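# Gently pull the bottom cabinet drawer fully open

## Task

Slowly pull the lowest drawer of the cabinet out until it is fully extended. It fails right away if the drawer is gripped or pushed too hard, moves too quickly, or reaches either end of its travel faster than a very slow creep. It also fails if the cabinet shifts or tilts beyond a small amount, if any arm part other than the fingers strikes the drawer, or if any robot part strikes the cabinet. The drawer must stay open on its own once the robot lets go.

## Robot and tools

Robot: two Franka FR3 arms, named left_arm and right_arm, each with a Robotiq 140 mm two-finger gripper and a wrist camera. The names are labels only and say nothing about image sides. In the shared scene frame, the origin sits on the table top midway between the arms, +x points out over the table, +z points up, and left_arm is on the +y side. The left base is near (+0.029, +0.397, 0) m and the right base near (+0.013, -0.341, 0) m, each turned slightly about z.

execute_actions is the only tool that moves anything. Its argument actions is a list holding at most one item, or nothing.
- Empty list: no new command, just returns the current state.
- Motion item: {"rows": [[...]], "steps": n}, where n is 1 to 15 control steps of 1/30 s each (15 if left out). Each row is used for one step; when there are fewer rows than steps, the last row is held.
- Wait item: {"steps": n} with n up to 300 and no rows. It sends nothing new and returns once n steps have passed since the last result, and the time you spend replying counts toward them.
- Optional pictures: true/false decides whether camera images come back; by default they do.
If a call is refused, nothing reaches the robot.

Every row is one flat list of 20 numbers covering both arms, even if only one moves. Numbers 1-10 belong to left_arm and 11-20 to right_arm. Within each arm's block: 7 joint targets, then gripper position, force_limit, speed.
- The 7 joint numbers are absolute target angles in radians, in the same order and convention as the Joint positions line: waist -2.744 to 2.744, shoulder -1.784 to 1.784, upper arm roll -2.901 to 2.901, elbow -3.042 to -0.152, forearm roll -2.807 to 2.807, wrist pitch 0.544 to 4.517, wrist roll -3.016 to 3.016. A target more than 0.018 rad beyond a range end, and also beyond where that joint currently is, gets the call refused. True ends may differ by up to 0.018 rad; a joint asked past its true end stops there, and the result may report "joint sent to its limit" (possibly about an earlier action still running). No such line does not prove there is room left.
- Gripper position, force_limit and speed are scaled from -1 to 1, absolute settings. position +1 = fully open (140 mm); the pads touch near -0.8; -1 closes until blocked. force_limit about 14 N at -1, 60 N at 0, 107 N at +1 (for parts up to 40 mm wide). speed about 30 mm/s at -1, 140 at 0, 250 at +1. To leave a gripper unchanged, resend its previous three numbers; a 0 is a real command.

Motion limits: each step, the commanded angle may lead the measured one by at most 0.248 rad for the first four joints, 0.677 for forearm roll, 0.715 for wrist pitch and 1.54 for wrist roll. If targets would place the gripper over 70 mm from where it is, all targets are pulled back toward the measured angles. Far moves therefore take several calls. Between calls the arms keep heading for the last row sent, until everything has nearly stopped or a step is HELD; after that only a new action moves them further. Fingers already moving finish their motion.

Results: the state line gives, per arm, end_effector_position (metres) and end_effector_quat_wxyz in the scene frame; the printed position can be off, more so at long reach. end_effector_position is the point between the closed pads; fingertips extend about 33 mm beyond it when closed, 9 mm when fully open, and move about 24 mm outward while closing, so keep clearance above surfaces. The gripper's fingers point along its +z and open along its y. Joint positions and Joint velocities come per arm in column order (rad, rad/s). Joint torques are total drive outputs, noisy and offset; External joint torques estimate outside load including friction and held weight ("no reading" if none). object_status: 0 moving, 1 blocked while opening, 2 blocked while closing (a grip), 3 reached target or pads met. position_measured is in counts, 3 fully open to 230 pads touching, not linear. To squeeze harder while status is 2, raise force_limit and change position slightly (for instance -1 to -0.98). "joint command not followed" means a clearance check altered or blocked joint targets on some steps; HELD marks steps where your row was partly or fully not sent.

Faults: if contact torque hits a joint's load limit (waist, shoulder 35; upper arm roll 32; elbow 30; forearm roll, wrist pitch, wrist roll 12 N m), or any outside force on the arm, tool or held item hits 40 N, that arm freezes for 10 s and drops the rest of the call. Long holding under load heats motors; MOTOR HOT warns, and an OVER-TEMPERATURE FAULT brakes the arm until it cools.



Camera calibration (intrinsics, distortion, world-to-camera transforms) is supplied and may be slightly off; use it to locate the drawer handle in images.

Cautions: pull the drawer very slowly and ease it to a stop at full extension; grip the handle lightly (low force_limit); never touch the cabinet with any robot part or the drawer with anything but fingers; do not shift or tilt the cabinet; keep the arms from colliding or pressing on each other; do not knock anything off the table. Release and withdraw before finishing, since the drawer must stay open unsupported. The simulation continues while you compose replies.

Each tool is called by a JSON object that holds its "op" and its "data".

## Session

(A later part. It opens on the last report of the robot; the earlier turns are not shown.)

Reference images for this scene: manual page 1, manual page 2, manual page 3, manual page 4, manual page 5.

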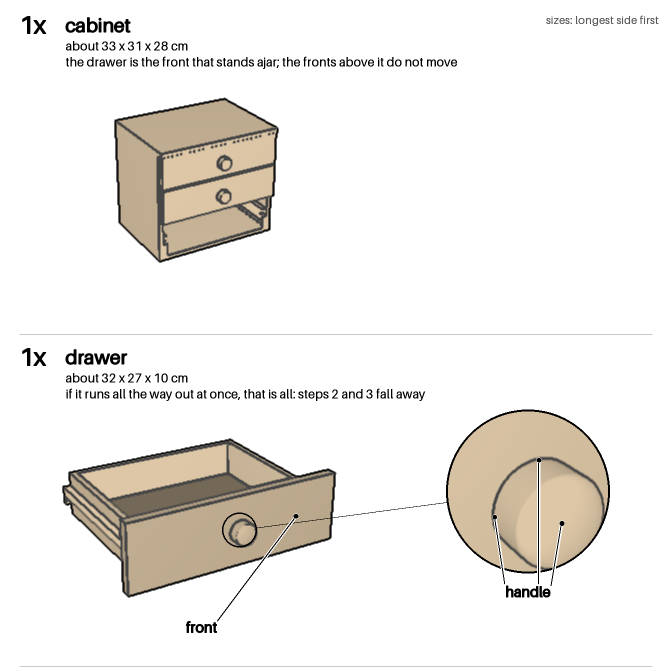

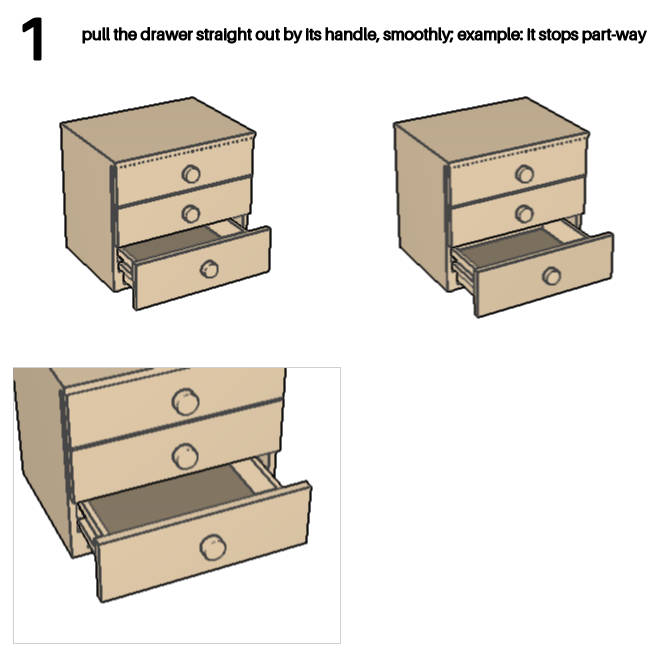

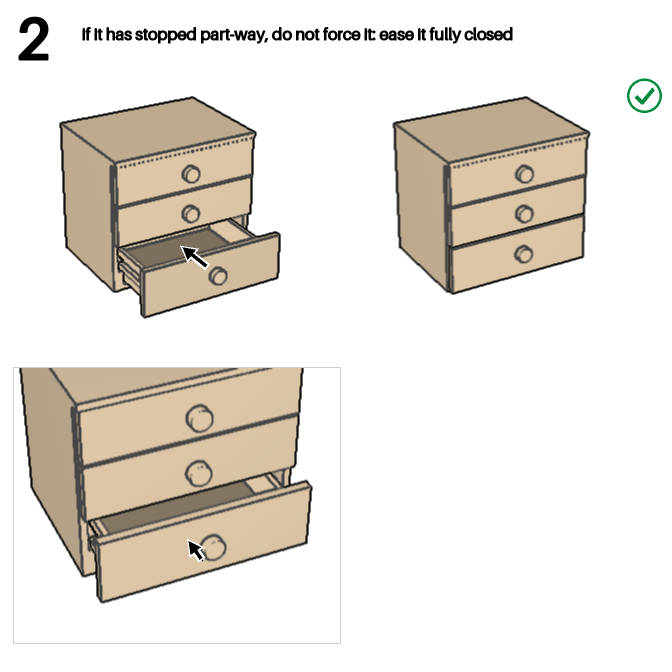

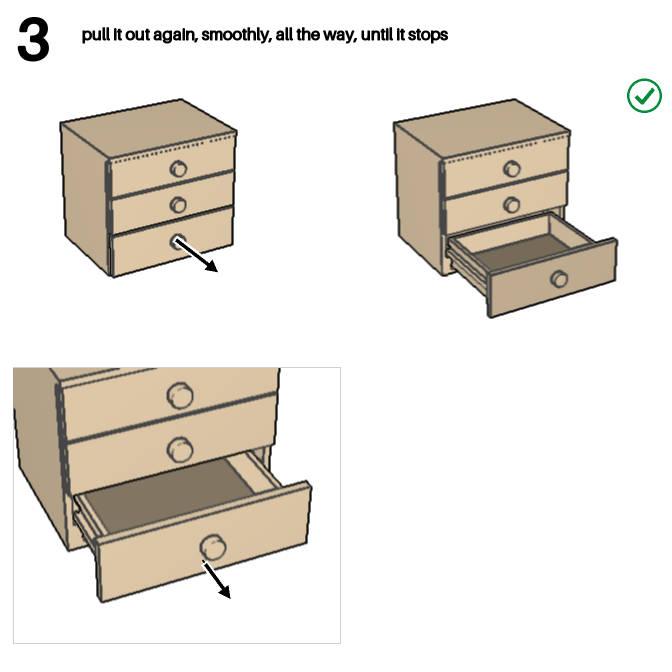

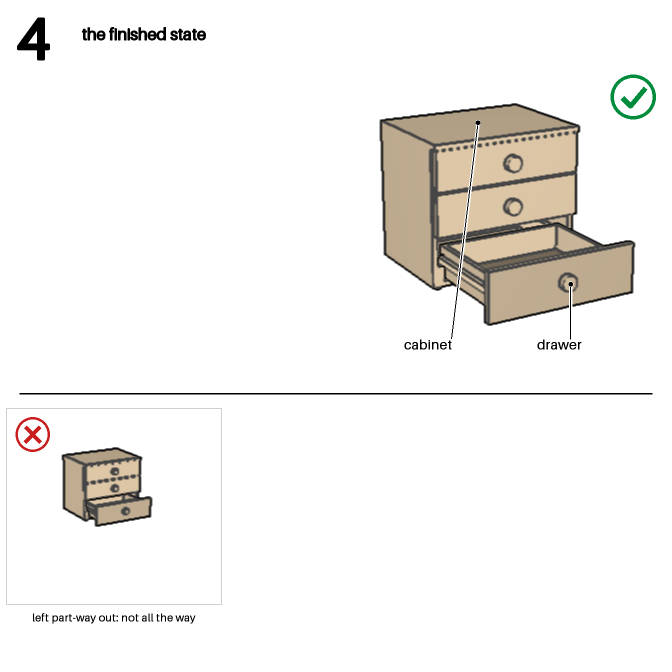

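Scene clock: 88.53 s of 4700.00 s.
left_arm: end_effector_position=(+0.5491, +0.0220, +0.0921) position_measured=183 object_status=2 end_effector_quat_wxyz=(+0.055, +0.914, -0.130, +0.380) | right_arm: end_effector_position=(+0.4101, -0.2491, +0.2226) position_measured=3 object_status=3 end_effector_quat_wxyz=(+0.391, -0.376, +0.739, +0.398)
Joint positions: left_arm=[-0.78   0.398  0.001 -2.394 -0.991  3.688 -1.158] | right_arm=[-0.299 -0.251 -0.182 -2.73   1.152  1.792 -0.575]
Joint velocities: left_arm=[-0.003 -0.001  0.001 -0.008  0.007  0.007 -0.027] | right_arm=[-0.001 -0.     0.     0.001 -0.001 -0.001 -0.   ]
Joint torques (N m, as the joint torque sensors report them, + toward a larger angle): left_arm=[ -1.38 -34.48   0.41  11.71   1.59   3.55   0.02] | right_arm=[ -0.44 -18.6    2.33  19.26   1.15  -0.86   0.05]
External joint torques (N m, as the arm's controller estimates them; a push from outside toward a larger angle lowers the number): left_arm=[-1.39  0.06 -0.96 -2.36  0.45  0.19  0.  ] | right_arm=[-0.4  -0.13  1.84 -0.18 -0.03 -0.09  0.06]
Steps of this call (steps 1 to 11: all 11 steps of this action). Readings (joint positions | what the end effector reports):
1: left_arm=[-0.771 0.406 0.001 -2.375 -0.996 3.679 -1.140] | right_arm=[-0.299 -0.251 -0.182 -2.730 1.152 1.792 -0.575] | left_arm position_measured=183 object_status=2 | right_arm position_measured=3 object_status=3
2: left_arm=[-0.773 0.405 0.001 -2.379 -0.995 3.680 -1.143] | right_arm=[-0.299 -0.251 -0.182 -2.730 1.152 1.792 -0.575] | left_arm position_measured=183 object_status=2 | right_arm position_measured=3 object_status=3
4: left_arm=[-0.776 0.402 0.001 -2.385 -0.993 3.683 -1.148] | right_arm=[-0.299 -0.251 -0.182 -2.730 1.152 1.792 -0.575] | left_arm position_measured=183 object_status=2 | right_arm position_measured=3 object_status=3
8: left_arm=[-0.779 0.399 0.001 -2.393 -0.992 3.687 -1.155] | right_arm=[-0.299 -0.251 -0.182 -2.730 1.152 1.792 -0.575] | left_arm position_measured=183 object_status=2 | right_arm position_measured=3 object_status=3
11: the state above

{"op": "execute_actions", "data": {"actions": [{"rows":[[-0.7862,0.3925,0,-2.406,-0.986,3.693,-1.178,-1,-1,-0.9,-0.3,-0.251,-0.18,-2.731,1.152,1.791,-0.575,1,-1,0],[-0.7862,0.3925,0,-2.406,-0.986,3.693,-1.178,-1,-1,-0.9,-0.3,-0.251,-0.18,-2.731,1.152,1.791,-0.575,1,-1,0],[-0.7897,0.3889,0,-2.4136,-0.9847,3.6963,-1.184,-1,-1,-0.9,-0.3,-0.251,-0.18,-2.731,1.152,1.791,-0.575,1,-1,0],[-0.7897,0.3889,0,-2.4136,-0.9847,3.6963,-1.184,-1,-1,-0.9,-0.3,-0.251,-0.18,-2.731,1.152,1.791,-0.575,1,-1,0],[-0.7932,0.3852,0,-2.4213,-0.9834,3.6995,-1.189,-1,-1,-0.9,-0.3,-0.251,-0.18,-2.731,1.152,1.791,-0.575,1,-1,0],[-0.7932,0.3852,0,-2.4213,-0.9834,3.6995,-1.189,-1,-1,-0.9,-0.3,-0.251,-0.18,-2.731,1.152,1.791,-0.575,1,-1,0],[-0.7967,0.3816,0,-2.4289,-0.9822,3.7028,-1.194,-1,-1,-0.9,-0.3,-0.251,-0.18,-2.731,1.152,1.791,-0.575,1,-1,0],[-0.7967,0.3816,0,-2.4289,-0.9822,3.7028,-1.194,-1,-1,-0.9,-0.3,-0.251,-0.18,-2.731,1.152,1.791,-0.575,1,-1,0],[-0.8003,0.378,0,-2.4365,-0.981,3.706,-1.199,-1,-1,-0.9,-0.3,-0.251,-0.18,-2.731,1.152,1.791,-0.575,1,-1,0],[-0.8003,0.378,0,-2.4365,-0.981,3.706,-1.199,-1,-1,-0.9,-0.3,-0.251,-0.18,-2.731,1.152,1.791,-0.575,1,-1,0],[-0.8039,0.3745,0,-2.444,-0.9799,3.7091,-1.204,-1,-1,-0.9,-0.3,-0.251,-0.18,-2.731,1.152,1.791,-0.575,1,-1,0],[-0.8039,0.3745,0,-2.444,-0.9799,3.7091,-1.204,-1,-1,-0.9,-0.3,-0.251,-0.18,-2.731,1.152,1.791,-0.575,1,-1,0],[-0.8076,0.3709,0,-2.4516,-0.9788,3.7123,-1.209,-1,-1,-0.9,-0.3,-0.251,-0.18,-2.731,1.152,1.791,-0.575,1,-1,0]],"steps":14}], "pictures": false}}

{"op": "execute_actions", "data": {"actions": [{"rows":[[-0.8113,0.3674,0,-2.4591,-0.9778,3.7154,-1.214,-1,-1,-0.9,-0.3,-0.251,-0.18,-2.731,1.152,1.791,-0.575,1,-1,0],[-0.8113,0.3674,0,-2.4591,-0.9778,3.7154,-1.214,-1,-1,-0.9,-0.3,-0.251,-0.18,-2.731,1.152,1.791,-0.575,1,-1,0],[-0.815,0.3639,0,-2.4666,-0.9768,3.7185,-1.2185,-1,-1,-0.9,-0.3,-0.251,-0.18,-2.731,1.152,1.791,-0.575,1,-1,0],[-0.815,0.3639,0,-2.4666,-0.9768,3.7185,-1.2185,-1,-1,-0.9,-0.3,-0.251,-0.18,-2.731,1.152,1.791,-0.575,1,-1,0],[-0.8188,0.3605,0,-2.474,-0.9761,3.7216,-1.223,-1,-1,-0.9,-0.3,-0.251,-0.18,-2.731,1.152,1.791,-0.575,1,-1,0],[-0.8188,0.3605,0,-2.474,-0.9761,3.7216,-1.223,-1,-1,-0.9,-0.3,-0.251,-0.18,-2.731,1.152,1.791,-0.575,1,-1,0],[-0.8227,0.357,0,-2.4814,-0.9754,3.7246,-1.228,-1,-1,-0.9,-0.3,-0.251,-0.18,-2.731,1.152,1.791,-0.575,1,-1,0],[-0.8227,0.357,0,-2.4814,-0.9754,3.7246,-1.228,-1,-1,-0.9,-0.3,-0.251,-0.18,-2.731,1.152,1.791,-0.575,1,-1,0],[-0.8266,0.3536,0,-2.4887,-0.9748,3.7277,-1.2325,-1,-1,-0.9,-0.3,-0.251,-0.18,-2.731,1.152,1.791,-0.575,1,-1,0],[-0.8266,0.3536,0,-2.4887,-0.9748,3.7277,-1.2325,-1,-1,-0.9,-0.3,-0.251,-0.18,-2.731,1.152,1.791,-0.575,1,-1,0],[-0.8305,0.3502,0,-2.496,-0.9744,3.7307,-1.237,-1,-1,-0.9,-0.3,-0.251,-0.18,-2.731,1.152,1.791,-0.575,1,-1,0],[-0.8305,0.3502,0,-2.496,-0.9744,3.7307,-1.237,-1,-1,-0.9,-0.3,-0.251,-0.18,-2.731,1.152,1.791,-0.575,1,-1,0],[-0.8346,0.3469,0,-2.5032,-0.9741,3.7337,-1.2415,-1,-1,-0.9,-0.3,-0.251,-0.18,-2.731,1.152,1.791,-0.575,1,-1,0]],"steps":14}], "pictures": false}}

{"op": "execute_actions", "data": {"actions": [{"rows":[[-0.8387,0.3435,0,-2.5103,-0.9739,3.7367,-1.246,-1,-1,-0.9,-0.3,-0.251,-0.18,-2.731,1.152,1.791,-0.575,1,-1,0],[-0.8387,0.3435,0,-2.5103,-0.9739,3.7367,-1.246,-1,-1,-0.9,-0.3,-0.251,-0.18,-2.731,1.152,1.791,-0.575,1,-1,0],[-0.8428,0.3402,0,-2.5174,-0.9738,3.7397,-1.25,-1,-1,-0.9,-0.3,-0.251,-0.18,-2.731,1.152,1.791,-0.575,1,-1,0],[-0.8428,0.3402,0,-2.5174,-0.9738,3.7397,-1.25,-1,-1,-0.9,-0.3,-0.251,-0.18,-2.731,1.152,1.791,-0.575,1,-1,0],[-0.847,0.3369,0,-2.5245,-0.9738,3.7427,-1.2545,-1,-1,-0.9,-0.3,-0.251,-0.18,-2.731,1.152,1.791,-0.575,1,-1,0],[-0.847,0.3369,0,-2.5245,-0.9738,3.7427,-1.2545,-1,-1,-0.9,-0.3,-0.251,-0.18,-2.731,1.152,1.791,-0.575,1,-1,0],[-0.8513,0.3337,0,-2.5315,-0.974,3.7457,-1.259,-1,-1,-0.9,-0.3,-0.251,-0.18,-2.731,1.152,1.791,-0.575,1,-1,0],[-0.8513,0.3337,0,-2.5315,-0.974,3.7457,-1.259,-1,-1,-0.9,-0.3,-0.251,-0.18,-2.731,1.152,1.791,-0.575,1,-1,0],[-0.8556,0.3304,0,-2.5384,-0.9743,3.7486,-1.263,-1,-1,-0.9,-0.3,-0.251,-0.18,-2.731,1.152,1.791,-0.575,1,-1,0],[-0.8556,0.3304,0,-2.5384,-0.9743,3.7486,-1.263,-1,-1,-0.9,-0.3,-0.251,-0.18,-2.731,1.152,1.791,-0.575,1,-1,0],[-0.86,0.3272,0,-2.5453,-0.9746,3.7516,-1.267,-1,-1,-0.9,-0.3,-0.251,-0.18,-2.731,1.152,1.791,-0.575,1,-1,0],[-0.86,0.3272,0,-2.5453,-0.9746,3.7516,-1.267,-1,-1,-0.9,-0.3,-0.251,-0.18,-2.731,1.152,1.791,-0.575,1,-1,0],[-0.8644,0.324,0,-2.5521,-0.975,3.7545,-1.271,-1,-1,-0.9,-0.3,-0.251,-0.18,-2.731,1.152,1.791,-0.575,1,-1,0]],"steps":14}], "pictures": false}}

{"op": "execute_actions", "data": {"actions": [{"rows":[[-0.8688,0.3209,0,-2.5589,-0.9757,3.7574,-1.275,-1,-1,-0.9,-0.3,-0.251,-0.18,-2.731,1.152,1.791,-0.575,1,-1,0],[-0.8688,0.3209,0,-2.5589,-0.9757,3.7574,-1.275,-1,-1,-0.9,-0.3,-0.251,-0.18,-2.731,1.152,1.791,-0.575,1,-1,0],[-0.8733,0.3177,0,-2.5656,-0.9764,3.7603,-1.279,-1,-1,-0.9,-0.3,-0.251,-0.18,-2.731,1.152,1.791,-0.575,1,-1,0],[-0.8733,0.3177,0,-2.5656,-0.9764,3.7603,-1.279,-1,-1,-0.9,-0.3,-0.251,-0.18,-2.731,1.152,1.791,-0.575,1,-1,0],[-0.8778,0.3146,0,-2.5723,-0.9772,3.7631,-1.282,-1,-1,-0.9,-0.3,-0.251,-0.18,-2.731,1.152,1.791,-0.575,1,-1,0],[-0.8778,0.3146,0,-2.5723,-0.9772,3.7631,-1.282,-1,-1,-0.9,-0.3,-0.251,-0.18,-2.731,1.152,1.791,-0.575,1,-1,0],[-0.8824,0.3115,0,-2.579,-0.978,3.766,-1.284,-1,-1,-0.9,-0.3,-0.251,-0.18,-2.731,1.152,1.791,-0.575,1,-1,0]],"steps":14}]}}

{"op": "show_instructions", "data": {}}

Scene clock: 101.43 s of 4700.00 s.
left_arm: end_effector_position=(+0.5338, +0.0254, +0.0921) position_measured=183 object_status=2 end_effector_quat_wxyz=(+0.055, +0.914, -0.131, +0.380) | right_arm: end_effector_position=(+0.4101, -0.2491, +0.2226) position_measured=3 object_status=3 end_effector_quat_wxyz=(+0.391, -0.376, +0.739, +0.398)
Joint positions: left_arm=[-0.801  0.376  0.001 -2.441 -0.983  3.706 -1.189] | right_arm=[-0.299 -0.251 -0.182 -2.73   1.152  1.792 -0.575]
Joint velocities: left_arm=[-0.048 -0.042 -0.002 -0.097  0.005  0.043 -0.063] | right_arm=[-0.    -0.001  0.002 -0.     0.     0.    -0.001]
Joint torques (N m, as the joint torque sensors report them, + toward a larger angle): left_arm=[ -0.89 -33.2    0.03  11.62   1.92   3.25  -0.01] | right_arm=[ -0.84 -18.76   2.22  19.32   1.16  -0.93   0.03]
External joint torques (N m, as the arm's controller estimates them; a push from outside toward a larger angle lowers the number): left_arm=[-1.51 -0.12 -1.73 -2.57  0.75 -0.04 -0.04] | right_arm=[-0.88 -0.31  1.65 -0.11 -0.01 -0.14  0.04]
Steps of this call (steps 1 to 15: the robot went on to your last target; steps 16 to 90: nothing new was sent; then 9.43 s passed at rest; steps 91 to 104: all 14 steps of this action). Readings (joint positions | what the end effector reports):
91: left_arm=[-0.780 0.398 0.001 -2.396 -0.989 3.689 -1.165] | right_arm=[-0.299 -0.251 -0.182 -2.730 1.152 1.792 -0.575] | left_arm position_measured=183 object_status=2 | right_arm position_measured=3 object_status=3
92: left_arm=[-0.781 0.396 0.001 -2.398 -0.989 3.690 -1.166] | right_arm=[-0.299 -0.251 -0.182 -2.730 1.152 1.792 -0.575] | left_arm position_measured=183 object_status=2 | right_arm position_measured=3 object_status=3
94: left_arm=[-0.784 0.393 0.001 -2.404 -0.988 3.692 -1.168] | right_arm=[-0.299 -0.251 -0.182 -2.730 1.152 1.792 -0.575] | left_arm position_measured=183 object_status=2 | right_arm position_measured=3 object_status=3
98: left_arm=[-0.791 0.386 0.001 -2.419 -0.986 3.697 -1.176] | right_arm=[-0.299 -0.251 -0.182 -2.730 1.152 1.792 -0.575] | left_arm position_measured=183 object_status=2 | right_arm position_measured=3 object_status=3
104: the state above

Scene clock: 101.90 s of 4700.00 s.
left_arm: end_effector_position=(+0.5163, +0.0293, +0.0921) position_measured=183 object_status=2 end_effector_quat_wxyz=(+0.055, +0.914, -0.132, +0.380) | right_arm: end_effector_position=(+0.4101, -0.2491, +0.2226) position_measured=3 object_status=3 end_effector_quat_wxyz=(+0.391, -0.376, +0.739, +0.398)
Joint positions: left_arm=[-0.828  0.351  0.001 -2.493 -0.977  3.728 -1.222] | right_arm=[-0.299 -0.251 -0.182 -2.73   1.152  1.792 -0.575]
Joint velocities: left_arm=[-0.052 -0.042 -0.001 -0.092  0.001  0.044 -0.066] | right_arm=[-0.    -0.    -0.     0.001 -0.    -0.    -0.   ]
Joint torques (N m, as the joint torque sensors report them, + toward a larger angle): left_arm=[ -1.11 -31.91  -0.12  10.46   1.79   3.3    0.  ] | right_arm=[ -0.7  -18.47   2.48  19.31   1.11  -0.89   0.07]
External joint torques (N m, as the arm's controller estimates them; a push from outside toward a larger angle lowers the number): left_arm=[-1.67  0.23 -1.76 -3.37  0.71 -0.05 -0.02] | right_arm=[-0.68 -0.04  1.97 -0.11 -0.07 -0.11  0.08]
Steps of this call (steps 1 to 14: all 14 steps of this action). Readings (joint positions | what the end effector reports):
1: left_arm=[-0.803 0.374 0.001 -2.445 -0.982 3.708 -1.191] | right_arm=[-0.299 -0.251 -0.182 -2.730 1.152 1.792 -0.575] | left_arm position_measured=183 object_status=2 | right_arm position_measured=3 object_status=3
2: left_arm=[-0.805 0.372 0.001 -2.449 -0.982 3.709 -1.194] | right_arm=[-0.299 -0.251 -0.182 -2.730 1.152 1.792 -0.575] | left_arm position_measured=183 object_status=2 | right_arm position_measured=3 object_status=3
4: left_arm=[-0.809 0.369 0.001 -2.456 -0.981 3.712 -1.198] | right_arm=[-0.299 -0.251 -0.182 -2.730 1.152 1.792 -0.575] | left_arm position_measured=183 object_status=2 | right_arm position_measured=3 object_status=3
8: left_arm=[-0.816 0.362 0.001 -2.471 -0.979 3.718 -1.208] | right_arm=[-0.299 -0.251 -0.182 -2.730 1.152 1.792 -0.575] | left_arm position_measured=183 object_status=2 | right_arm position_measured=3 object_status=3
14: the state above

Scene clock: 102.37 s of 4700.00 s.
left_arm: end_effector_position=(+0.4989, +0.0332, +0.0921) position_measured=183 object_status=2 end_effector_quat_wxyz=(+0.056, +0.914, -0.133, +0.380) | right_arm: end_effector_position=(+0.4101, -0.2491, +0.2226) position_measured=3 object_status=3 end_effector_quat_wxyz=(+0.391, -0.376, +0.739, +0.398)
Joint positions: left_arm=[-0.857  0.328  0.001 -2.542 -0.977  3.749 -1.254] | right_arm=[-0.299 -0.251 -0.182 -2.73   1.152  1.792 -0.575]
Joint velocities: left_arm=[-0.054 -0.037 -0.    -0.091  0.001  0.044 -0.062] | right_arm=[-0.002  0.001  0.001  0.     0.001  0.001  0.   ]
Joint torques (N m, as the joint torque sensors report them, + toward a larger angle): left_arm=[ -1.49 -31.22  -0.19  10.79   1.26   3.2    0.13] | right_arm=[ -0.58 -18.45   2.47  19.31   1.11  -0.91   0.1 ]
External joint torques (N m, as the arm's controller estimates them; a push from outside toward a larger angle lowers the number): left_arm=[-2.15 -0.42 -1.95 -2.44  0.37 -0.13  0.1 ] | right_arm=[-0.58 -0.07  1.95 -0.05 -0.06 -0.13  0.11]
Steps of this call (steps 1 to 14: all 14 steps of this action). Readings (joint positions | what the end effector reports):
1: left_arm=[-0.830 0.350 0.001 -2.496 -0.977 3.729 -1.225] | right_arm=[-0.299 -0.251 -0.182 -2.730 1.152 1.792 -0.575] | left_arm position_measured=183 object_status=2 | right_arm position_measured=3 object_status=3
2: left_arm=[-0.832 0.348 0.001 -2.500 -0.977 3.731 -1.227] | right_arm=[-0.299 -0.251 -0.182 -2.730 1.152 1.792 -0.575] | left_arm position_measured=183 object_status=2 | right_arm position_measured=3 object_status=3
4: left_arm=[-0.836 0.345 0.001 -2.507 -0.977 3.734 -1.232] | right_arm=[-0.299 -0.251 -0.182 -2.730 1.152 1.792 -0.575] | left_arm position_measured=183 object_status=2 | right_arm position_measured=3 object_status=3
8: left_arm=[-0.844 0.338 0.001 -2.521 -0.977 3.740 -1.241] | right_arm=[-0.299 -0.251 -0.182 -2.730 1.152 1.792 -0.575] | left_arm position_measured=183 object_status=2 | right_arm position_measured=3 object_status=3
14: the state above

Scene clock: 102.83 s of 4700.00 s.
left_arm: end_effector_position=(+0.4870, +0.0360, +0.0921) position_measured=183 object_status=2 end_effector_quat_wxyz=(+0.056, +0.914, -0.133, +0.380) | right_arm: end_effector_position=(+0.4101, -0.2491, +0.2226) position_measured=3 object_status=3 end_effector_quat_wxyz=(+0.391, -0.376, +0.739, +0.398)
Joint positions: left_arm=[-0.878  0.314  0.002 -2.575 -0.977  3.765 -1.278] | right_arm=[-0.299 -0.251 -0.182 -2.73   1.152  1.792 -0.575]
Joint velocities: left_arm=[-0.004  0.001 -0.001 -0.006 -0.     0.008 -0.023] | right_arm=[-0.    -0.     0.001  0.002 -0.002  0.001  0.001]
Joint torques (N m, as the joint torque sensors report them, + toward a larger angle): left_arm=[ -2.05 -30.81  -0.55  10.73   0.53   3.55   0.12] | right_arm=[ -0.55 -18.77   2.3   19.16   1.1   -0.88   0.  ]
External joint torques (N m, as the arm's controller estimates them; a push from outside toward a larger angle lowers the number): left_arm=[-2.13 -0.6  -1.71 -1.54 -0.31  0.11  0.11] | right_arm=[-0.58 -0.29  1.74 -0.29 -0.08 -0.1   0.01]
Steps of this call (steps 1 to 14: all 14 steps of this action). Readings (joint positions | what the end effector reports):
1: left_arm=[-0.859 0.327 0.001 -2.546 -0.977 3.750 -1.256] | right_arm=[-0.299 -0.251 -0.182 -2.730 1.152 1.792 -0.575] | left_arm position_measured=183 object_status=2 | right_arm position_measured=3 object_status=3
2: left_arm=[-0.861 0.325 0.001 -2.549 -0.977 3.752 -1.258] | right_arm=[-0.299 -0.251 -0.182 -2.730 1.152 1.792 -0.575] | left_arm position_measured=183 object_status=2 | right_arm position_measured=3 object_status=3
4: left_arm=[-0.865 0.322 0.001 -2.556 -0.977 3.755 -1.263] | right_arm=[-0.299 -0.251 -0.182 -2.730 1.152 1.792 -0.575] | left_arm position_measured=183 object_status=2 | right_arm position_measured=3 object_status=3
8: left_arm=[-0.874 0.316 0.002 -2.570 -0.977 3.761 -1.270] | right_arm=[-0.299 -0.251 -0.182 -2.730 1.152 1.792 -0.575] | left_arm position_measured=183 object_status=2 | right_arm position_measured=3 object_status=3
14: the state above
camera_calibration (this result's frames):
cam_left_wrist: T_world_to_cam=[[-0.432239, -0.882038, -0.187559, 0.264429], [-0.788633, 0.470611, -0.395706, 0.41359], [0.437295, -0.023125, -0.899021, 0.0657007], [0, 0, 0, 1]] pos_world=[0.411737, 0.0401158, 0.272323]
cam_right_wrist: T_world_to_cam=[[-0.820815, 0.447239, 0.355303, 0.377049], [0.346059, -0.105504, 0.932262, -0.356465], [0.454429, 0.88817, -0.0681722, 0.245152], [0, 0, 0, 1]] pos_world=[0.321441, -0.423976, 0.215065]

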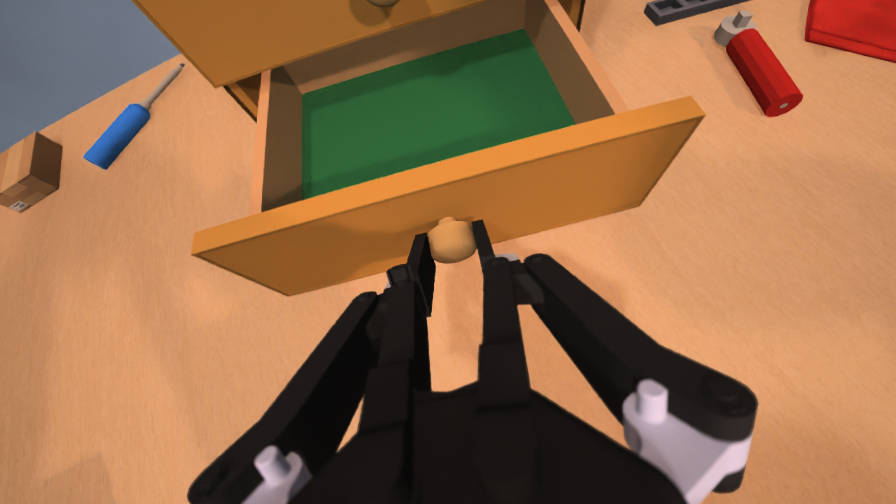

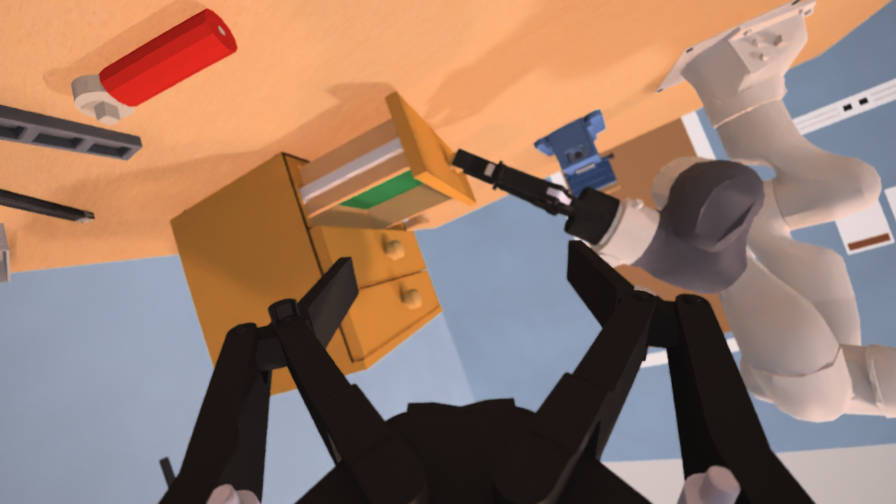

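Reference images for this scene: manual page 1, manual page 2, manual page 3, manual page 4, manual page 5.

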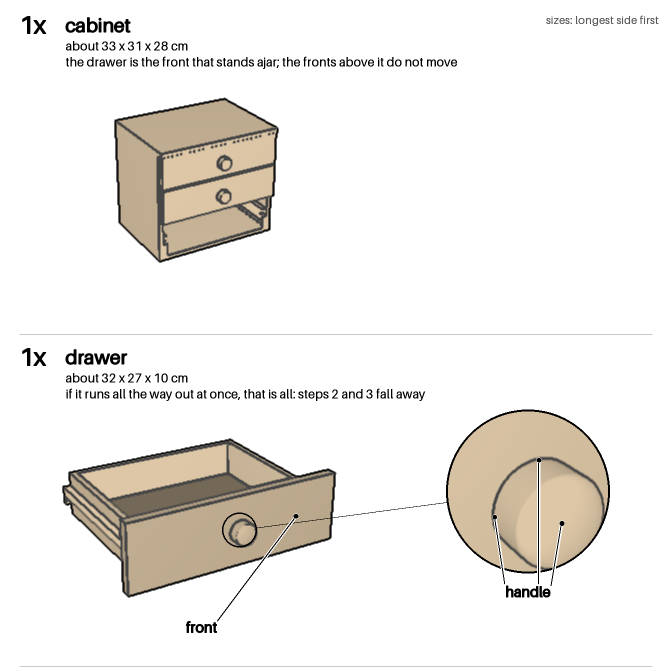

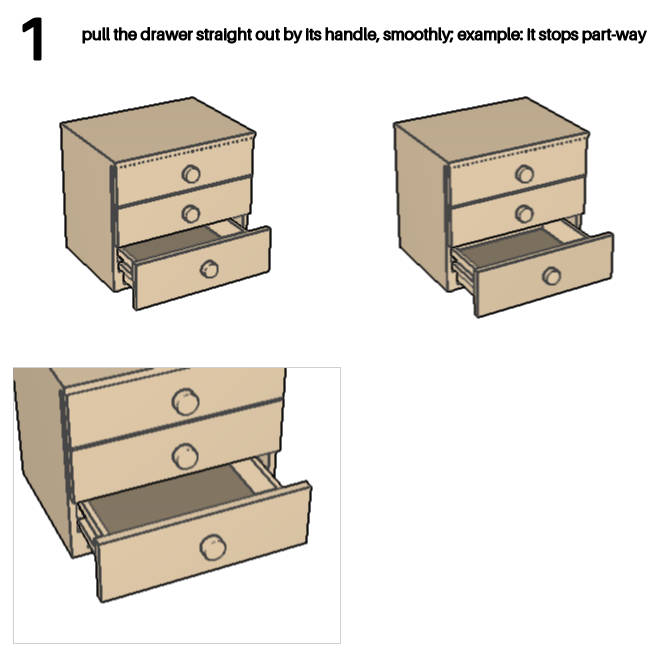

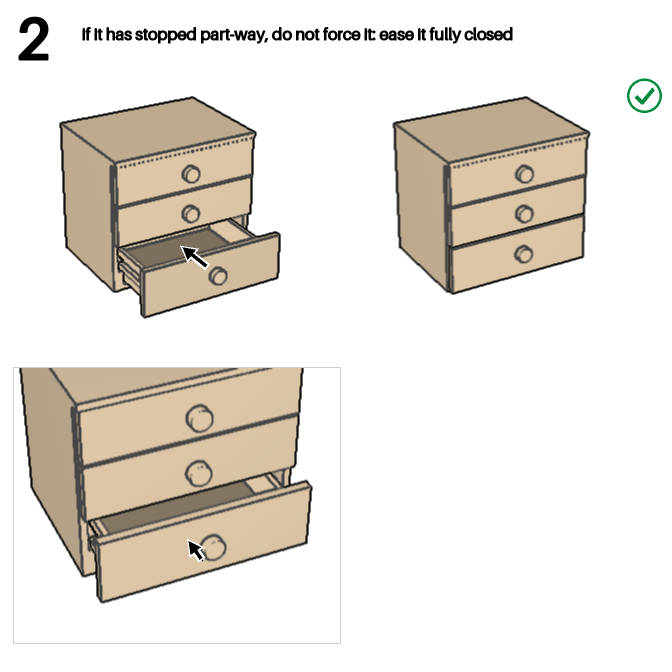

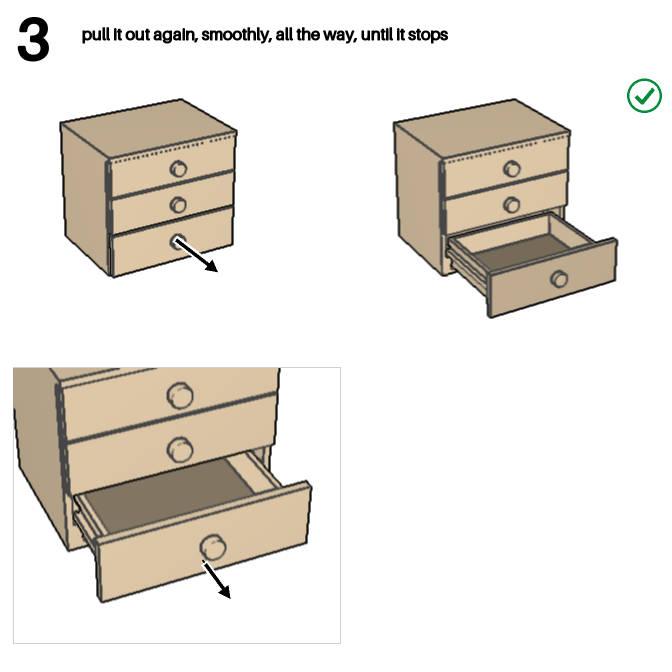

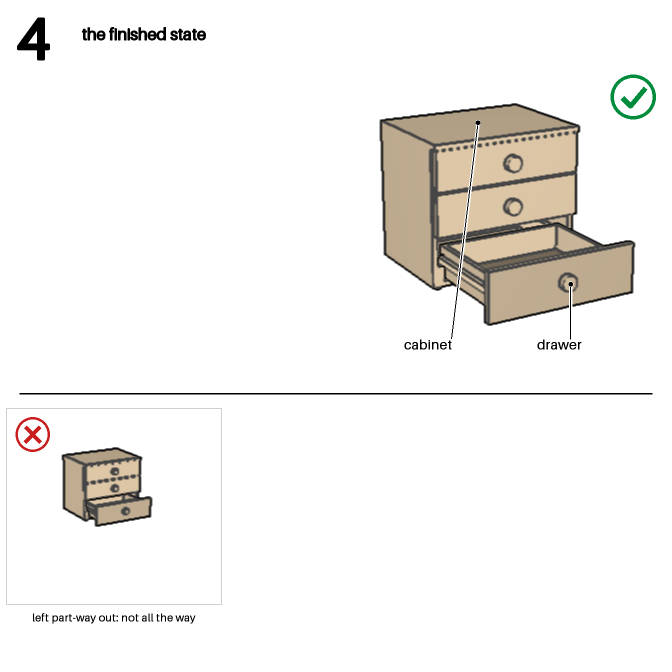

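{"op": "execute_actions", "data": {"actions": [{"rows":[[-0.8868,0.3085,0,-2.5856,-0.9791,3.7688,-1.291,-1,-1,-0.9,-0.3,-0.251,-0.18,-2.731,1.152,1.791,-0.575,1,-1,0],[-0.8868,0.3085,0,-2.5856,-0.9791,3.7688,-1.291,-1,-1,-0.9,-0.3,-0.251,-0.18,-2.731,1.152,1.791,-0.575,1,-1,0],[-0.8913,0.3054,0,-2.5921,-0.9802,3.7716,-1.2946,-1,-1,-0.9,-0.3,-0.251,-0.18,-2.731,1.152,1.791,-0.575,1,-1,0],[-0.8913,0.3054,0,-2.5921,-0.9802,3.7716,-1.2946,-1,-1,-0.9,-0.3,-0.251,-0.18,-2.731,1.152,1.791,-0.575,1,-1,0],[-0.8959,0.3024,0,-2.5986,-0.9813,3.7744,-1.2985,-1,-1,-0.9,-0.3,-0.251,-0.18,-2.731,1.152,1.791,-0.575,1,-1,0],[-0.8959,0.3024,0,-2.5986,-0.9813,3.7744,-1.2985,-1,-1,-0.9,-0.3,-0.251,-0.18,-2.731,1.152,1.791,-0.575,1,-1,0],[-0.9005,0.2994,0,-2.6051,-0.9824,3.7772,-1.302,-1,-1,-0.9,-0.3,-0.251,-0.18,-2.731,1.152,1.791,-0.575,1,-1,0],[-0.9005,0.2994,0,-2.6051,-0.9824,3.7772,-1.302,-1,-1,-0.9,-0.3,-0.251,-0.18,-2.731,1.152,1.791,-0.575,1,-1,0],[-0.9055,0.2964,0,-2.6115,-0.9839,3.78,-1.306,-1,-1,-0.9,-0.3,-0.251,-0.18,-2.731,1.152,1.791,-0.575,1,-1,0],[-0.9055,0.2964,0,-2.6115,-0.9839,3.78,-1.306,-1,-1,-0.9,-0.3,-0.251,-0.18,-2.731,1.152,1.791,-0.575,1,-1,0],[-0.9105,0.2935,0,-2.6179,-0.9854,3.7827,-1.31,-1,-1,-0.9,-0.3,-0.251,-0.18,-2.731,1.152,1.791,-0.575,1,-1,0],[-0.9105,0.2935,0,-2.6179,-0.9854,3.7827,-1.31,-1,-1,-0.9,-0.3,-0.251,-0.18,-2.731,1.152,1.791,-0.575,1,-1,0],[-0.9156,0.2905,0,-2.6242,-0.987,3.7855,-1.3135,-1,-1,-0.9,-0.3,-0.251,-0.18,-2.731,1.152,1.791,-0.575,1,-1,0]],"steps":14}], "pictures": false}}

{"op": "execute_actions", "data": {"actions": [{"rows":[[-0.9208,0.2876,0,-2.6305,-0.9886,3.7882,-1.317,-1,-1,-0.9,-0.3,-0.251,-0.18,-2.731,1.152,1.791,-0.575,1,-1,0],[-0.9208,0.2876,0,-2.6305,-0.9886,3.7882,-1.317,-1,-1,-0.9,-0.3,-0.251,-0.18,-2.731,1.152,1.791,-0.575,1,-1,0],[-0.926,0.2848,0,-2.6367,-0.9904,3.7909,-1.321,-1,-1,-0.9,-0.3,-0.251,-0.18,-2.731,1.152,1.791,-0.575,1,-1,0],[-0.926,0.2848,0,-2.6367,-0.9904,3.7909,-1.321,-1,-1,-0.9,-0.3,-0.251,-0.18,-2.731,1.152,1.791,-0.575,1,-1,0],[-0.9313,0.2819,0,-2.6429,-0.9923,3.7935,-1.3246,-1,-1,-0.9,-0.3,-0.251,-0.18,-2.731,1.152,1.791,-0.575,1,-1,0],[-0.9313,0.2819,0,-2.6429,-0.9923,3.7935,-1.3246,-1,-1,-0.9,-0.3,-0.251,-0.18,-2.731,1.152,1.791,-0.575,1,-1,0],[-0.934,0.2805,0,-2.646,-0.9933,3.7949,-1.326,-1,-1,-0.9,-0.3,-0.251,-0.18,-2.731,1.152,1.791,-0.575,1,-1,0],[-0.934,0.2805,0,-2.646,-0.9933,3.7949,-1.326,-1,-1,-0.9,-0.3,-0.251,-0.18,-2.731,1.152,1.791,-0.575,1,-1,0],[-0.9367,0.2791,0,-2.6491,-0.9943,3.7962,-1.327,-1,-1,-0.9,-0.3,-0.251,-0.18,-2.731,1.152,1.791,-0.575,1,-1,0],[-0.9367,0.2791,0,-2.6491,-0.9943,3.7962,-1.327,-1,-1,-0.9,-0.3,-0.251,-0.18,-2.731,1.152,1.791,-0.575,1,-1,0],[-0.9394,0.2777,0,-2.6522,-0.9953,3.7975,-1.3285,-1,-1,-0.9,-0.3,-0.251,-0.18,-2.731,1.152,1.791,-0.575,1,-1,0],[-0.9394,0.2777,0,-2.6522,-0.9953,3.7975,-1.3285,-1,-1,-0.9,-0.3,-0.251,-0.18,-2.731,1.152,1.791,-0.575,1,-1,0],[-0.9421,0.2763,0,-2.6552,-0.9964,3.7988,-1.33,-1,-1,-0.9,-0.3,-0.251,-0.18,-2.731,1.152,1.791,-0.575,1,-1,0]],"steps":15}], "pictures": false}}

{"op": "execute_actions", "data": {"actions": [{"rows":[[-0.9443,0.2752,0,-2.6576,-0.9973,3.7998,-1.3314,-1,-1,-0.9,-0.3,-0.251,-0.18,-2.731,1.152,1.791,-0.575,1,-1,0],[-0.9443,0.2752,0,-2.6576,-0.9973,3.7998,-1.3314,-1,-1,-0.9,-0.3,-0.251,-0.18,-2.731,1.152,1.791,-0.575,1,-1,0],[-0.9443,0.2752,0,-2.6576,-0.9973,3.7998,-1.3314,-1,-1,-0.9,-0.3,-0.251,-0.18,-2.731,1.152,1.791,-0.575,1,-1,0],[-0.9465,0.2741,0,-2.66,-0.9982,3.8008,-1.3329,-1,-1,-0.9,-0.3,-0.251,-0.18,-2.731,1.152,1.791,-0.575,1,-1,0],[-0.9465,0.2741,0,-2.66,-0.9982,3.8008,-1.3329,-1,-1,-0.9,-0.3,-0.251,-0.18,-2.731,1.152,1.791,-0.575,1,-1,0],[-0.9465,0.2741,0,-2.66,-0.9982,3.8008,-1.3329,-1,-1,-0.9,-0.3,-0.251,-0.18,-2.731,1.152,1.791,-0.575,1,-1,0],[-0.9488,0.273,0,-2.6624,-0.9992,3.8019,-1.3343,-1,-1,-0.9,-0.3,-0.251,-0.18,-2.731,1.152,1.791,-0.575,1,-1,0],[-0.9488,0.273,0,-2.6624,-0.9992,3.8019,-1.3343,-1,-1,-0.9,-0.3,-0.251,-0.18,-2.731,1.152,1.791,-0.575,1,-1,0],[-0.9488,0.273,0,-2.6624,-0.9992,3.8019,-1.3343,-1,-1,-0.9,-0.3,-0.251,-0.18,-2.731,1.152,1.791,-0.575,1,-1,0],[-0.951,0.2719,0,-2.6647,-1.0001,3.8029,-1.3358,-1,-1,-0.9,-0.3,-0.251,-0.18,-2.731,1.152,1.791,-0.575,1,-1,0],[-0.951,0.2719,0,-2.6647,-1.0001,3.8029,-1.3358,-1,-1,-0.9,-0.3,-0.251,-0.18,-2.731,1.152,1.791,-0.575,1,-1,0],[-0.951,0.2719,0,-2.6647,-1.0001,3.8029,-1.3358,-1,-1,-0.9,-0.3,-0.251,-0.18,-2.731,1.152,1.791,-0.575,1,-1,0],[-0.9532,0.2708,0,-2.6671,-1.001,3.8039,-1.3372,-1,-1,-0.9,-0.3,-0.251,-0.18,-2.731,1.152,1.791,-0.575,1,-1,0]],"steps":15}], "pictures": false}}

Scene clock: 112.00 s of 4700.00 s.
left_arm: end_effector_position=(+0.4719, +0.0394, +0.0921) position_measured=183 object_status=2 end_effector_quat_wxyz=(+0.057, +0.913, -0.134, +0.380) | right_arm: end_effector_position=(+0.4101, -0.2491, +0.2226) position_measured=3 object_status=3 end_effector_quat_wxyz=(+0.391, -0.376, +0.739, +0.398)
Joint positions: left_arm=[-0.907  0.295  0.002 -2.615 -0.983  3.781 -1.301] | right_arm=[-0.299 -0.251 -0.182 -2.73   1.152  1.792 -0.575]
Joint velocities: left_arm=[-0.064 -0.036 -0.    -0.08  -0.024  0.039 -0.049] | right_arm=[-0.     0.    -0.001 -0.001  0.     0.     0.   ]
Joint torques (N m, as the joint torque sensors report them, + toward a larger angle): left_arm=[ -2.37 -28.61  -0.81   9.97   0.48   3.25   0.22] | right_arm=[ -0.6  -18.7    2.33  19.41   1.14  -0.89   0.02]
External joint torques (N m, as the arm's controller estimates them; a push from outside toward a larger angle lowers the number): left_arm=[-2.95  0.47 -2.31 -2.44 -0.37 -0.15  0.19] | right_arm=[-0.59 -0.32  1.81  0.07 -0.03 -0.11  0.02]
Steps of this call (steps 1 to 15: the robot went on to your last target; steps 16 to 90: nothing new was sent; then 5.70 s passed at rest; steps 91 to 104: all 14 steps of this action). Readings (joint positions | what the end effector reports):
91: left_arm=[-0.879 0.313 0.002 -2.577 -0.977 3.766 -1.283] | right_arm=[-0.299 -0.251 -0.182 -2.730 1.152 1.792 -0.575] | left_arm position_measured=183 object_status=2 | right_arm position_measured=3 object_status=3
92: left_arm=[-0.881 0.312 0.002 -2.579 -0.977 3.766 -1.284] | right_arm=[-0.299 -0.251 -0.182 -2.730 1.152 1.792 -0.575] | left_arm position_measured=183 object_status=2 | right_arm position_measured=3 object_status=3
94: left_arm=[-0.884 0.310 0.002 -2.584 -0.977 3.768 -1.286] | right_arm=[-0.299 -0.251 -0.182 -2.730 1.152 1.792 -0.575] | left_arm position_measured=183 object_status=2 | right_arm position_measured=3 object_status=3
98: left_arm=[-0.892 0.304 0.002 -2.596 -0.979 3.773 -1.291] | right_arm=[-0.299 -0.251 -0.182 -2.730 1.152 1.792 -0.575] | left_arm position_measured=183 object_status=2 | right_arm position_measured=3 object_status=3
104: the state above

Scene clock: 112.50 s of 4700.00 s.
left_arm: end_effector_position=(+0.4578, +0.0426, +0.0921) position_measured=183 object_status=2 end_effector_quat_wxyz=(+0.057, +0.913, -0.135, +0.380) | right_arm: end_effector_position=(+0.4101, -0.2491, +0.2226) position_measured=3 object_status=3 end_effector_quat_wxyz=(+0.391, -0.376, +0.739, +0.398)
Joint positions: left_arm=[-0.936  0.279  0.002 -2.65  -0.994  3.797 -1.323] | right_arm=[-0.299 -0.251 -0.182 -2.73   1.152  1.792 -0.575]
Joint velocities: left_arm=[-0.025 -0.01   0.    -0.025 -0.011  0.014 -0.027] | right_arm=[ 0.    -0.001 -0.001 -0.001 -0.     0.001  0.   ]
Joint torques (N m, as the joint torque sensors report them, + toward a larger angle): left_arm=[ -2.23 -29.17  -0.78   9.62   0.34   3.4    0.15] | right_arm=[ -0.45 -18.46   2.34  19.47   1.12  -0.88   0.04]
External joint torques (N m, as the arm's controller estimates them; a push from outside toward a larger angle lowers the number): left_arm=[-2.52 -0.76 -2.03 -2.05 -0.38 -0.1   0.13] | right_arm=[-0.47 -0.03  1.8   0.15 -0.05 -0.09  0.04]
Steps of this call (steps 1 to 15: all 15 steps of this action). Readings (joint positions | what the end effector reports):
1: left_arm=[-0.909 0.293 0.002 -2.618 -0.984 3.782 -1.303] | right_arm=[-0.299 -0.251 -0.182 -2.730 1.152 1.792 -0.575] | left_arm position_measured=183 object_status=2 | right_arm position_measured=3 object_status=3
2: left_arm=[-0.912 0.292 0.002 -2.622 -0.985 3.784 -1.304] | right_arm=[-0.299 -0.251 -0.182 -2.730 1.152 1.792 -0.575] | left_arm position_measured=183 object_status=2 | right_arm position_measured=3 object_status=3
4: left_arm=[-0.917 0.289 0.002 -2.628 -0.986 3.786 -1.308] | right_arm=[-0.299 -0.251 -0.182 -2.730 1.152 1.792 -0.575] | left_arm position_measured=183 object_status=2 | right_arm position_measured=3 object_status=3
8: left_arm=[-0.926 0.284 0.002 -2.639 -0.990 3.791 -1.315] | right_arm=[-0.299 -0.251 -0.182 -2.730 1.152 1.792 -0.575] | left_arm position_measured=183 object_status=2 | right_arm position_measured=3 object_status=3
15: the state above

Scene clock: 113.00 s of 4700.00 s.
left_arm: end_effector_position=(+0.4525, +0.0438, +0.0921) position_measured=183 object_status=2 end_effector_quat_wxyz=(+0.058, +0.913, -0.134, +0.380) | right_arm: end_effector_position=(+0.4101, -0.2491, +0.2226) position_measured=3 object_status=3 end_effector_quat_wxyz=(+0.391, -0.376, +0.739, +0.398)
Joint positions: left_arm=[-0.948  0.273  0.002 -2.663 -0.998  3.803 -1.333] | right_arm=[-0.299 -0.251 -0.182 -2.73   1.152  1.792 -0.575]
Joint velocities: left_arm=[-0.015 -0.006  0.    -0.016 -0.006  0.007 -0.014] | right_arm=[-0.001 -0.001  0.002  0.001 -0.001 -0.     0.   ]
Joint torques (N m, as the joint torque sensors report them, + toward a larger angle): left_arm=[ -1.82 -28.46  -0.97   9.19   0.21   3.41   0.07] | right_arm=[ -0.68 -18.65   2.13  19.03   1.09  -0.89   0.04]
External joint torques (N m, as the arm's controller estimates them; a push from outside toward a larger angle lowers the number): left_arm=[-1.98 -0.46 -2.09 -2.21 -0.48 -0.07  0.05] | right_arm=[-0.7  -0.21  1.58 -0.35 -0.07 -0.1   0.05]
Steps of this call (steps 1 to 15: all 15 steps of this action). Readings (joint positions | what the end effector reports):
1: left_arm=[-0.937 0.279 0.002 -2.651 -0.994 3.798 -1.324] | right_arm=[-0.299 -0.251 -0.182 -2.730 1.152 1.792 -0.575] | left_arm position_measured=183 object_status=2 | right_arm position_measured=3 object_status=3
2: left_arm=[-0.938 0.278 0.002 -2.652 -0.994 3.798 -1.325] | right_arm=[-0.299 -0.251 -0.182 -2.730 1.152 1.792 -0.575] | left_arm position_measured=183 object_status=2 | right_arm position_measured=3 object_status=3
4: left_arm=[-0.940 0.277 0.002 -2.654 -0.995 3.799 -1.326] | right_arm=[-0.299 -0.251 -0.182 -2.730 1.152 1.792 -0.575] | left_arm position_measured=183 object_status=2 | right_arm position_measured=3 object_status=3
8: left_arm=[-0.943 0.276 0.002 -2.658 -0.996 3.801 -1.329] | right_arm=[-0.299 -0.251 -0.182 -2.730 1.152 1.792 -0.575] | left_arm position_measured=183 object_status=2 | right_arm position_measured=3 object_status=3
15: the state above

191 mm. Continue crawl.

{"op": "execute_actions", "data": {"actions": [{"rows":[[-0.9554,0.2697,0,-2.6695,-1.002,3.8049,-1.3386,-1,-1,-0.9,-0.3,-0.251,-0.18,-2.731,1.152,1.791,-0.575,1,-1,0],[-0.9554,0.2697,0,-2.6695,-1.002,3.8049,-1.3386,-1,-1,-0.9,-0.3,-0.251,-0.18,-2.731,1.152,1.791,-0.575,1,-1,0],[-0.9554,0.2697,0,-2.6695,-1.002,3.8049,-1.3386,-1,-1,-0.9,-0.3,-0.251,-0.18,-2.731,1.152,1.791,-0.575,1,-1,0],[-0.9577,0.2686,0,-2.6719,-1.0029,3.8059,-1.34,-1,-1,-0.9,-0.3,-0.251,-0.18,-2.731,1.152,1.791,-0.575,1,-1,0],[-0.9577,0.2686,0,-2.6719,-1.0029,3.8059,-1.34,-1,-1,-0.9,-0.3,-0.251,-0.18,-2.731,1.152,1.791,-0.575,1,-1,0],[-0.9577,0.2686,0,-2.6719,-1.0029,3.8059,-1.34,-1,-1,-0.9,-0.3,-0.251,-0.18,-2.731,1.152,1.791,-0.575,1,-1,0],[-0.9599,0.2675,0,-2.6743,-1.0039,3.807,-1.3415,-1,-1,-0.9,-0.3,-0.251,-0.18,-2.731,1.152,1.791,-0.575,1,-1,0],[-0.9599,0.2675,0,-2.6743,-1.0039,3.807,-1.3415,-1,-1,-0.9,-0.3,-0.251,-0.18,-2.731,1.152,1.791,-0.575,1,-1,0],[-0.9599,0.2675,0,-2.6743,-1.0039,3.807,-1.3415,-1,-1,-0.9,-0.3,-0.251,-0.18,-2.731,1.152,1.791,-0.575,1,-1,0],[-0.9621,0.2664,0,-2.6766,-1.0048,3.808,-1.343,-1,-1,-0.9,-0.3,-0.251,-0.18,-2.731,1.152,1.791,-0.575,1,-1,0],[-0.9621,0.2664,0,-2.6766,-1.0048,3.808,-1.343,-1,-1,-0.9,-0.3,-0.251,-0.18,-2.731,1.152,1.791,-0.575,1,-1,0],[-0.9621,0.2664,0,-2.6766,-1.0048,3.808,-1.343,-1,-1,-0.9,-0.3,-0.251,-0.18,-2.731,1.152,1.791,-0.575,1,-1,0],[-0.9644,0.2653,0,-2.679,-1.0058,3.809,-1.3444,-1,-1,-0.9,-0.3,-0.251,-0.18,-2.731,1.152,1.791,-0.575,1,-1,0]],"steps":15}], "pictures": false}}

Scene clock: 116.07 s of 4700.00 s.
left_arm: end_effector_position=(+0.4475, +0.0450, +0.0921) position_measured=183 object_status=2 end_effector_quat_wxyz=(+0.058, +0.913, -0.134, +0.380) | right_arm: end_effector_position=(+0.4101, -0.2491, +0.2226) position_measured=3 object_status=3 end_effector_quat_wxyz=(+0.391, -0.376, +0.739, +0.398)
Joint positions: left_arm=[-0.959  0.268  0.002 -2.675 -1.003  3.808 -1.341] | right_arm=[-0.299 -0.251 -0.182 -2.73   1.152  1.792 -0.575]
Joint velocities: left_arm=[-0.015 -0.006 -0.002 -0.016 -0.007  0.007 -0.01 ] | right_arm=[-0.001 -0.     0.001 -0.001 -0.001  0.    -0.001]
Joint torques (N m, as the joint torque sensors report them, + toward a larger angle): left_arm=[ -2.1  -28.83  -0.83   9.26   0.27   3.36   0.11] | right_arm=[ -0.28 -18.42   2.33  19.23   1.13  -0.9    0.04]
External joint torques (N m, as the arm's controller estimates them; a push from outside toward a larger angle lowers the number): left_arm=[-2.23 -1.08 -1.89 -2.04 -0.42 -0.13  0.09] | right_arm=[-0.32  0.    1.77 -0.13 -0.03 -0.12  0.05]
Steps of this call (steps 1 to 15: the robot went on to your last target; steps 16 to 77: nothing new was sent; steps 78 to 92: all 15 steps of this action). Readings (joint positions | what the end effector reports):
78: left_arm=[-0.950 0.273 0.002 -2.665 -0.999 3.804 -1.336] | right_arm=[-0.299 -0.251 -0.182 -2.730 1.152 1.792 -0.575] | left_arm position_measured=183 object_status=2 | right_arm position_measured=3 object_status=3
79: left_arm=[-0.950 0.273 0.002 -2.665 -0.999 3.804 -1.336] | right_arm=[-0.299 -0.251 -0.182 -2.730 1.152 1.792 -0.575] | left_arm position_measured=183 object_status=2 | right_arm position_measured=3 object_status=3
81: left_arm=[-0.951 0.272 0.002 -2.666 -1.000 3.805 -1.337] | right_arm=[-0.299 -0.251 -0.182 -2.730 1.152 1.792 -0.575] | left_arm position_measured=183 object_status=2 | right_arm position_measured=3 object_status=3
85: left_arm=[-0.954 0.270 0.002 -2.670 -1.001 3.806 -1.338] | right_arm=[-0.299 -0.251 -0.182 -2.730 1.152 1.792 -0.575] | left_arm position_measured=183 object_status=2 | right_arm position_measured=3 object_status=3
92: the state above

{"op": "execute_actions", "data": {"actions": [{"rows":[[-0.9656,0.2648,0,-2.6802,-1.0064,3.8095,-1.345,-1,-1,-0.9,-0.3,-0.251,-0.18,-2.731,1.152,1.791,-0.575,1,-1,0],[-0.9656,0.2648,0,-2.6802,-1.0064,3.8095,-1.345,-1,-1,-0.9,-0.3,-0.251,-0.18,-2.731,1.152,1.791,-0.575,1,-1,0],[-0.9667,0.2642,0,-2.6813,-1.0069,3.81,-1.3458,-1,-1,-0.9,-0.3,-0.251,-0.18,-2.731,1.152,1.791,-0.575,1,-1,0],[-0.9667,0.2642,0,-2.6813,-1.0069,3.81,-1.3458,-1,-1,-0.9,-0.3,-0.251,-0.18,-2.731,1.152,1.791,-0.575,1,-1,0],[-0.9679,0.2637,0,-2.6825,-1.0075,3.8105,-1.3465,-1,-1,-0.9,-0.3,-0.251,-0.18,-2.731,1.152,1.791,-0.575,1,-1,0],[-0.9679,0.2637,0,-2.6825,-1.0075,3.8105,-1.3465,-1,-1,-0.9,-0.3,-0.251,-0.18,-2.731,1.152,1.791,-0.575,1,-1,0],[-0.9691,0.2632,0,-2.6837,-1.008,3.811,-1.3472,-1,-1,-0.9,-0.3,-0.251,-0.18,-2.731,1.152,1.791,-0.575,1,-1,0],[-0.9691,0.2632,0,-2.6837,-1.008,3.811,-1.3472,-1,-1,-0.9,-0.3,-0.251,-0.18,-2.731,1.152,1.791,-0.575,1,-1,0],[-0.9703,0.2626,0,-2.6848,-1.0086,3.8115,-1.3479,-1,-1,-0.9,-0.3,-0.251,-0.18,-2.731,1.152,1.791,-0.575,1,-1,0],[-0.9703,0.2626,0,-2.6848,-1.0086,3.8115,-1.3479,-1,-1,-0.9,-0.3,-0.251,-0.18,-2.731,1.152,1.791,-0.575,1,-1,0],[-0.9714,0.2621,0,-2.686,-1.0092,3.812,-1.3486,-1,-1,-0.9,-0.3,-0.251,-0.18,-2.731,1.152,1.791,-0.575,1,-1,0],[-0.9714,0.2621,0,-2.686,-1.0092,3.812,-1.3486,-1,-1,-0.9,-0.3,-0.251,-0.18,-2.731,1.152,1.791,-0.575,1,-1,0],[-0.9726,0.2616,0,-2.6872,-1.0097,3.8125,-1.3493,-1,-1,-0.9,-0.3,-0.251,-0.18,-2.731,1.152,1.791,-0.575,1,-1,0],[-0.9726,0.2616,0,-2.6872,-1.0097,3.8125,-1.3493,-1,-1,-0.9,-0.3,-0.251,-0.18,-2.731,1.152,1.791,-0.575,1,-1,0],[-0.9738,0.261,0,-2.6883,-1.0103,3.813,-1.35,-1,-1,-0.9,-0.3,-0.251,-0.18,-2.731,1.152,1.791,-0.575,1,-1,0]],"steps":15}], "pictures": false}}

{"op": "execute_actions", "data": {"actions": [{"rows":[[-0.9738,0.261,0,-2.6883,-1.0103,3.813,-1.35,-1,-1,-0.9,-0.3,-0.251,-0.18,-2.731,1.152,1.791,-0.575,1,-1,0],[-0.975,0.2605,0,-2.6895,-1.0108,3.8135,-1.3507,-1,-1,-0.9,-0.3,-0.251,-0.18,-2.731,1.152,1.791,-0.575,1,-1,0],[-0.975,0.2605,0,-2.6895,-1.0108,3.8135,-1.3507,-1,-1,-0.9,-0.3,-0.251,-0.18,-2.731,1.152,1.791,-0.575,1,-1,0],[-0.9762,0.26,0,-2.6907,-1.0114,3.814,-1.3514,-1,-1,-0.9,-0.3,-0.251,-0.18,-2.731,1.152,1.791,-0.575,1,-1,0]],"steps":9}], "pictures": false}}

Scene clock: 120.27 s of 4700.00 s.
left_arm: end_effector_position=(+0.4436, +0.0459, +0.0921) position_measured=183 object_status=2 end_effector_quat_wxyz=(+0.058, +0.913, -0.133, +0.380) | right_arm: end_effector_position=(+0.4101, -0.2491, +0.2226) position_measured=3 object_status=3 end_effector_quat_wxyz=(+0.391, -0.376, +0.739, +0.398)
Joint positions: left_arm=[-0.968  0.264  0.002 -2.684 -1.007  3.812 -1.347] | right_arm=[-0.299 -0.251 -0.182 -2.73   1.152  1.792 -0.575]
Joint velocities: left_arm=[-0.021 -0.009  0.002 -0.02  -0.008  0.006 -0.01 ] | right_arm=[-0.001  0.001 -0.     0.    -0.    -0.    -0.001]
Joint torques (N m, as the joint torque sensors report them, + toward a larger angle): left_arm=[ -2.44 -27.49  -0.87   8.64   0.25   3.51   0.06] | right_arm=[ -0.7  -18.39   2.61  19.46   1.15  -0.91   0.04]
External joint torques (N m, as the arm's controller estimates them; a push from outside toward a larger angle lowers the number): left_arm=[-2.43 -0.06 -1.69 -2.4  -0.43  0.05  0.04] | right_arm=[-0.68  0.01  2.11  0.09 -0.02 -0.13  0.05]
Steps of this call (steps 1 to 15: the robot went on to your last target; steps 16 to 90: nothing new was sent; then 0.70 s passed at rest; steps 91 to 105: all 15 steps of this action). Readings (joint positions | what the end effector reports):
91: left_arm=[-0.961 0.267 0.002 -2.676 -1.004 3.809 -1.343] | right_arm=[-0.299 -0.251 -0.182 -2.730 1.152 1.792 -0.575] | left_arm position_measured=183 object_status=2 | right_arm position_measured=3 object_status=3
92: left_arm=[-0.961 0.267 0.002 -2.677 -1.004 3.809 -1.343] | right_arm=[-0.299 -0.251 -0.182 -2.730 1.152 1.792 -0.575] | left_arm position_measured=183 object_status=2 | right_arm position_measured=3 object_status=3
94: left_arm=[-0.962 0.267 0.002 -2.678 -1.004 3.810 -1.344] | right_arm=[-0.299 -0.251 -0.182 -2.730 1.152 1.792 -0.575] | left_arm position_measured=183 object_status=2 | right_arm position_measured=3 object_status=3
98: left_arm=[-0.964 0.266 0.002 -2.680 -1.005 3.811 -1.345] | right_arm=[-0.299 -0.251 -0.182 -2.730 1.152 1.792 -0.575] | left_arm position_measured=183 object_status=2 | right_arm position_measured=3 object_status=3
105: the state above

Scene clock: 120.57 s of 4700.00 s.
left_arm: end_effector_position=(+0.4420, +0.0463, +0.0921) position_measured=183 object_status=2 end_effector_quat_wxyz=(+0.058, +0.913, -0.133, +0.380) | right_arm: end_effector_position=(+0.4101, -0.2491, +0.2226) position_measured=3 object_status=3 end_effector_quat_wxyz=(+0.391, -0.376, +0.739, +0.398)
Joint positions: left_arm=[-0.972  0.262  0.002 -2.688 -1.009  3.814 -1.349] | right_arm=[-0.299 -0.251 -0.182 -2.73   1.152  1.792 -0.575]
Joint velocities: left_arm=[-0.003  0.    -0.001 -0.002 -0.003  0.002 -0.003] | right_arm=[ 0.     0.001 -0.001  0.     0.002 -0.    -0.001]
Joint torques (N m, as the joint torque sensors report them, + toward a larger angle): left_arm=[ -1.95 -27.78  -1.17   9.41   0.19   3.3    0.13] | right_arm=[ -0.72 -18.82   2.26  19.08   1.11  -0.89   0.04]
External joint torques (N m, as the arm's controller estimates them; a push from outside toward a larger angle lowers the number): left_arm=[-1.96 -0.44 -2.12 -1.54 -0.46 -0.17  0.11] | right_arm=[-0.69 -0.39  1.77 -0.3  -0.06 -0.11  0.05]
Steps of this call (steps 1 to 9: all 9 steps of this action). Readings (joint positions | what the end effector reports):
1: left_arm=[-0.969 0.264 0.002 -2.684 -1.008 3.813 -1.347] | right_arm=[-0.299 -0.251 -0.182 -2.730 1.152 1.792 -0.575] | left_arm position_measured=183 object_status=2 | right_arm position_measured=3 object_status=3
2: left_arm=[-0.969 0.263 0.002 -2.685 -1.008 3.813 -1.347] | right_arm=[-0.299 -0.251 -0.182 -2.730 1.152 1.792 -0.575] | left_arm position_measured=183 object_status=2 | right_arm position_measured=3 object_status=3
4: left_arm=[-0.970 0.263 0.002 -2.686 -1.009 3.814 -1.348] | right_arm=[-0.299 -0.251 -0.182 -2.730 1.152 1.792 -0.575] | left_arm position_measured=183 object_status=2 | right_arm position_measured=3 object_status=3
8: left_arm=[-0.972 0.262 0.002 -2.688 -1.009 3.814 -1.349] | right_arm=[-0.299 -0.251 -0.182 -2.730 1.152 1.792 -0.575] | left_arm position_measured=183 object_status=2 | right_arm position_measured=3 object_status=3
9: the state above


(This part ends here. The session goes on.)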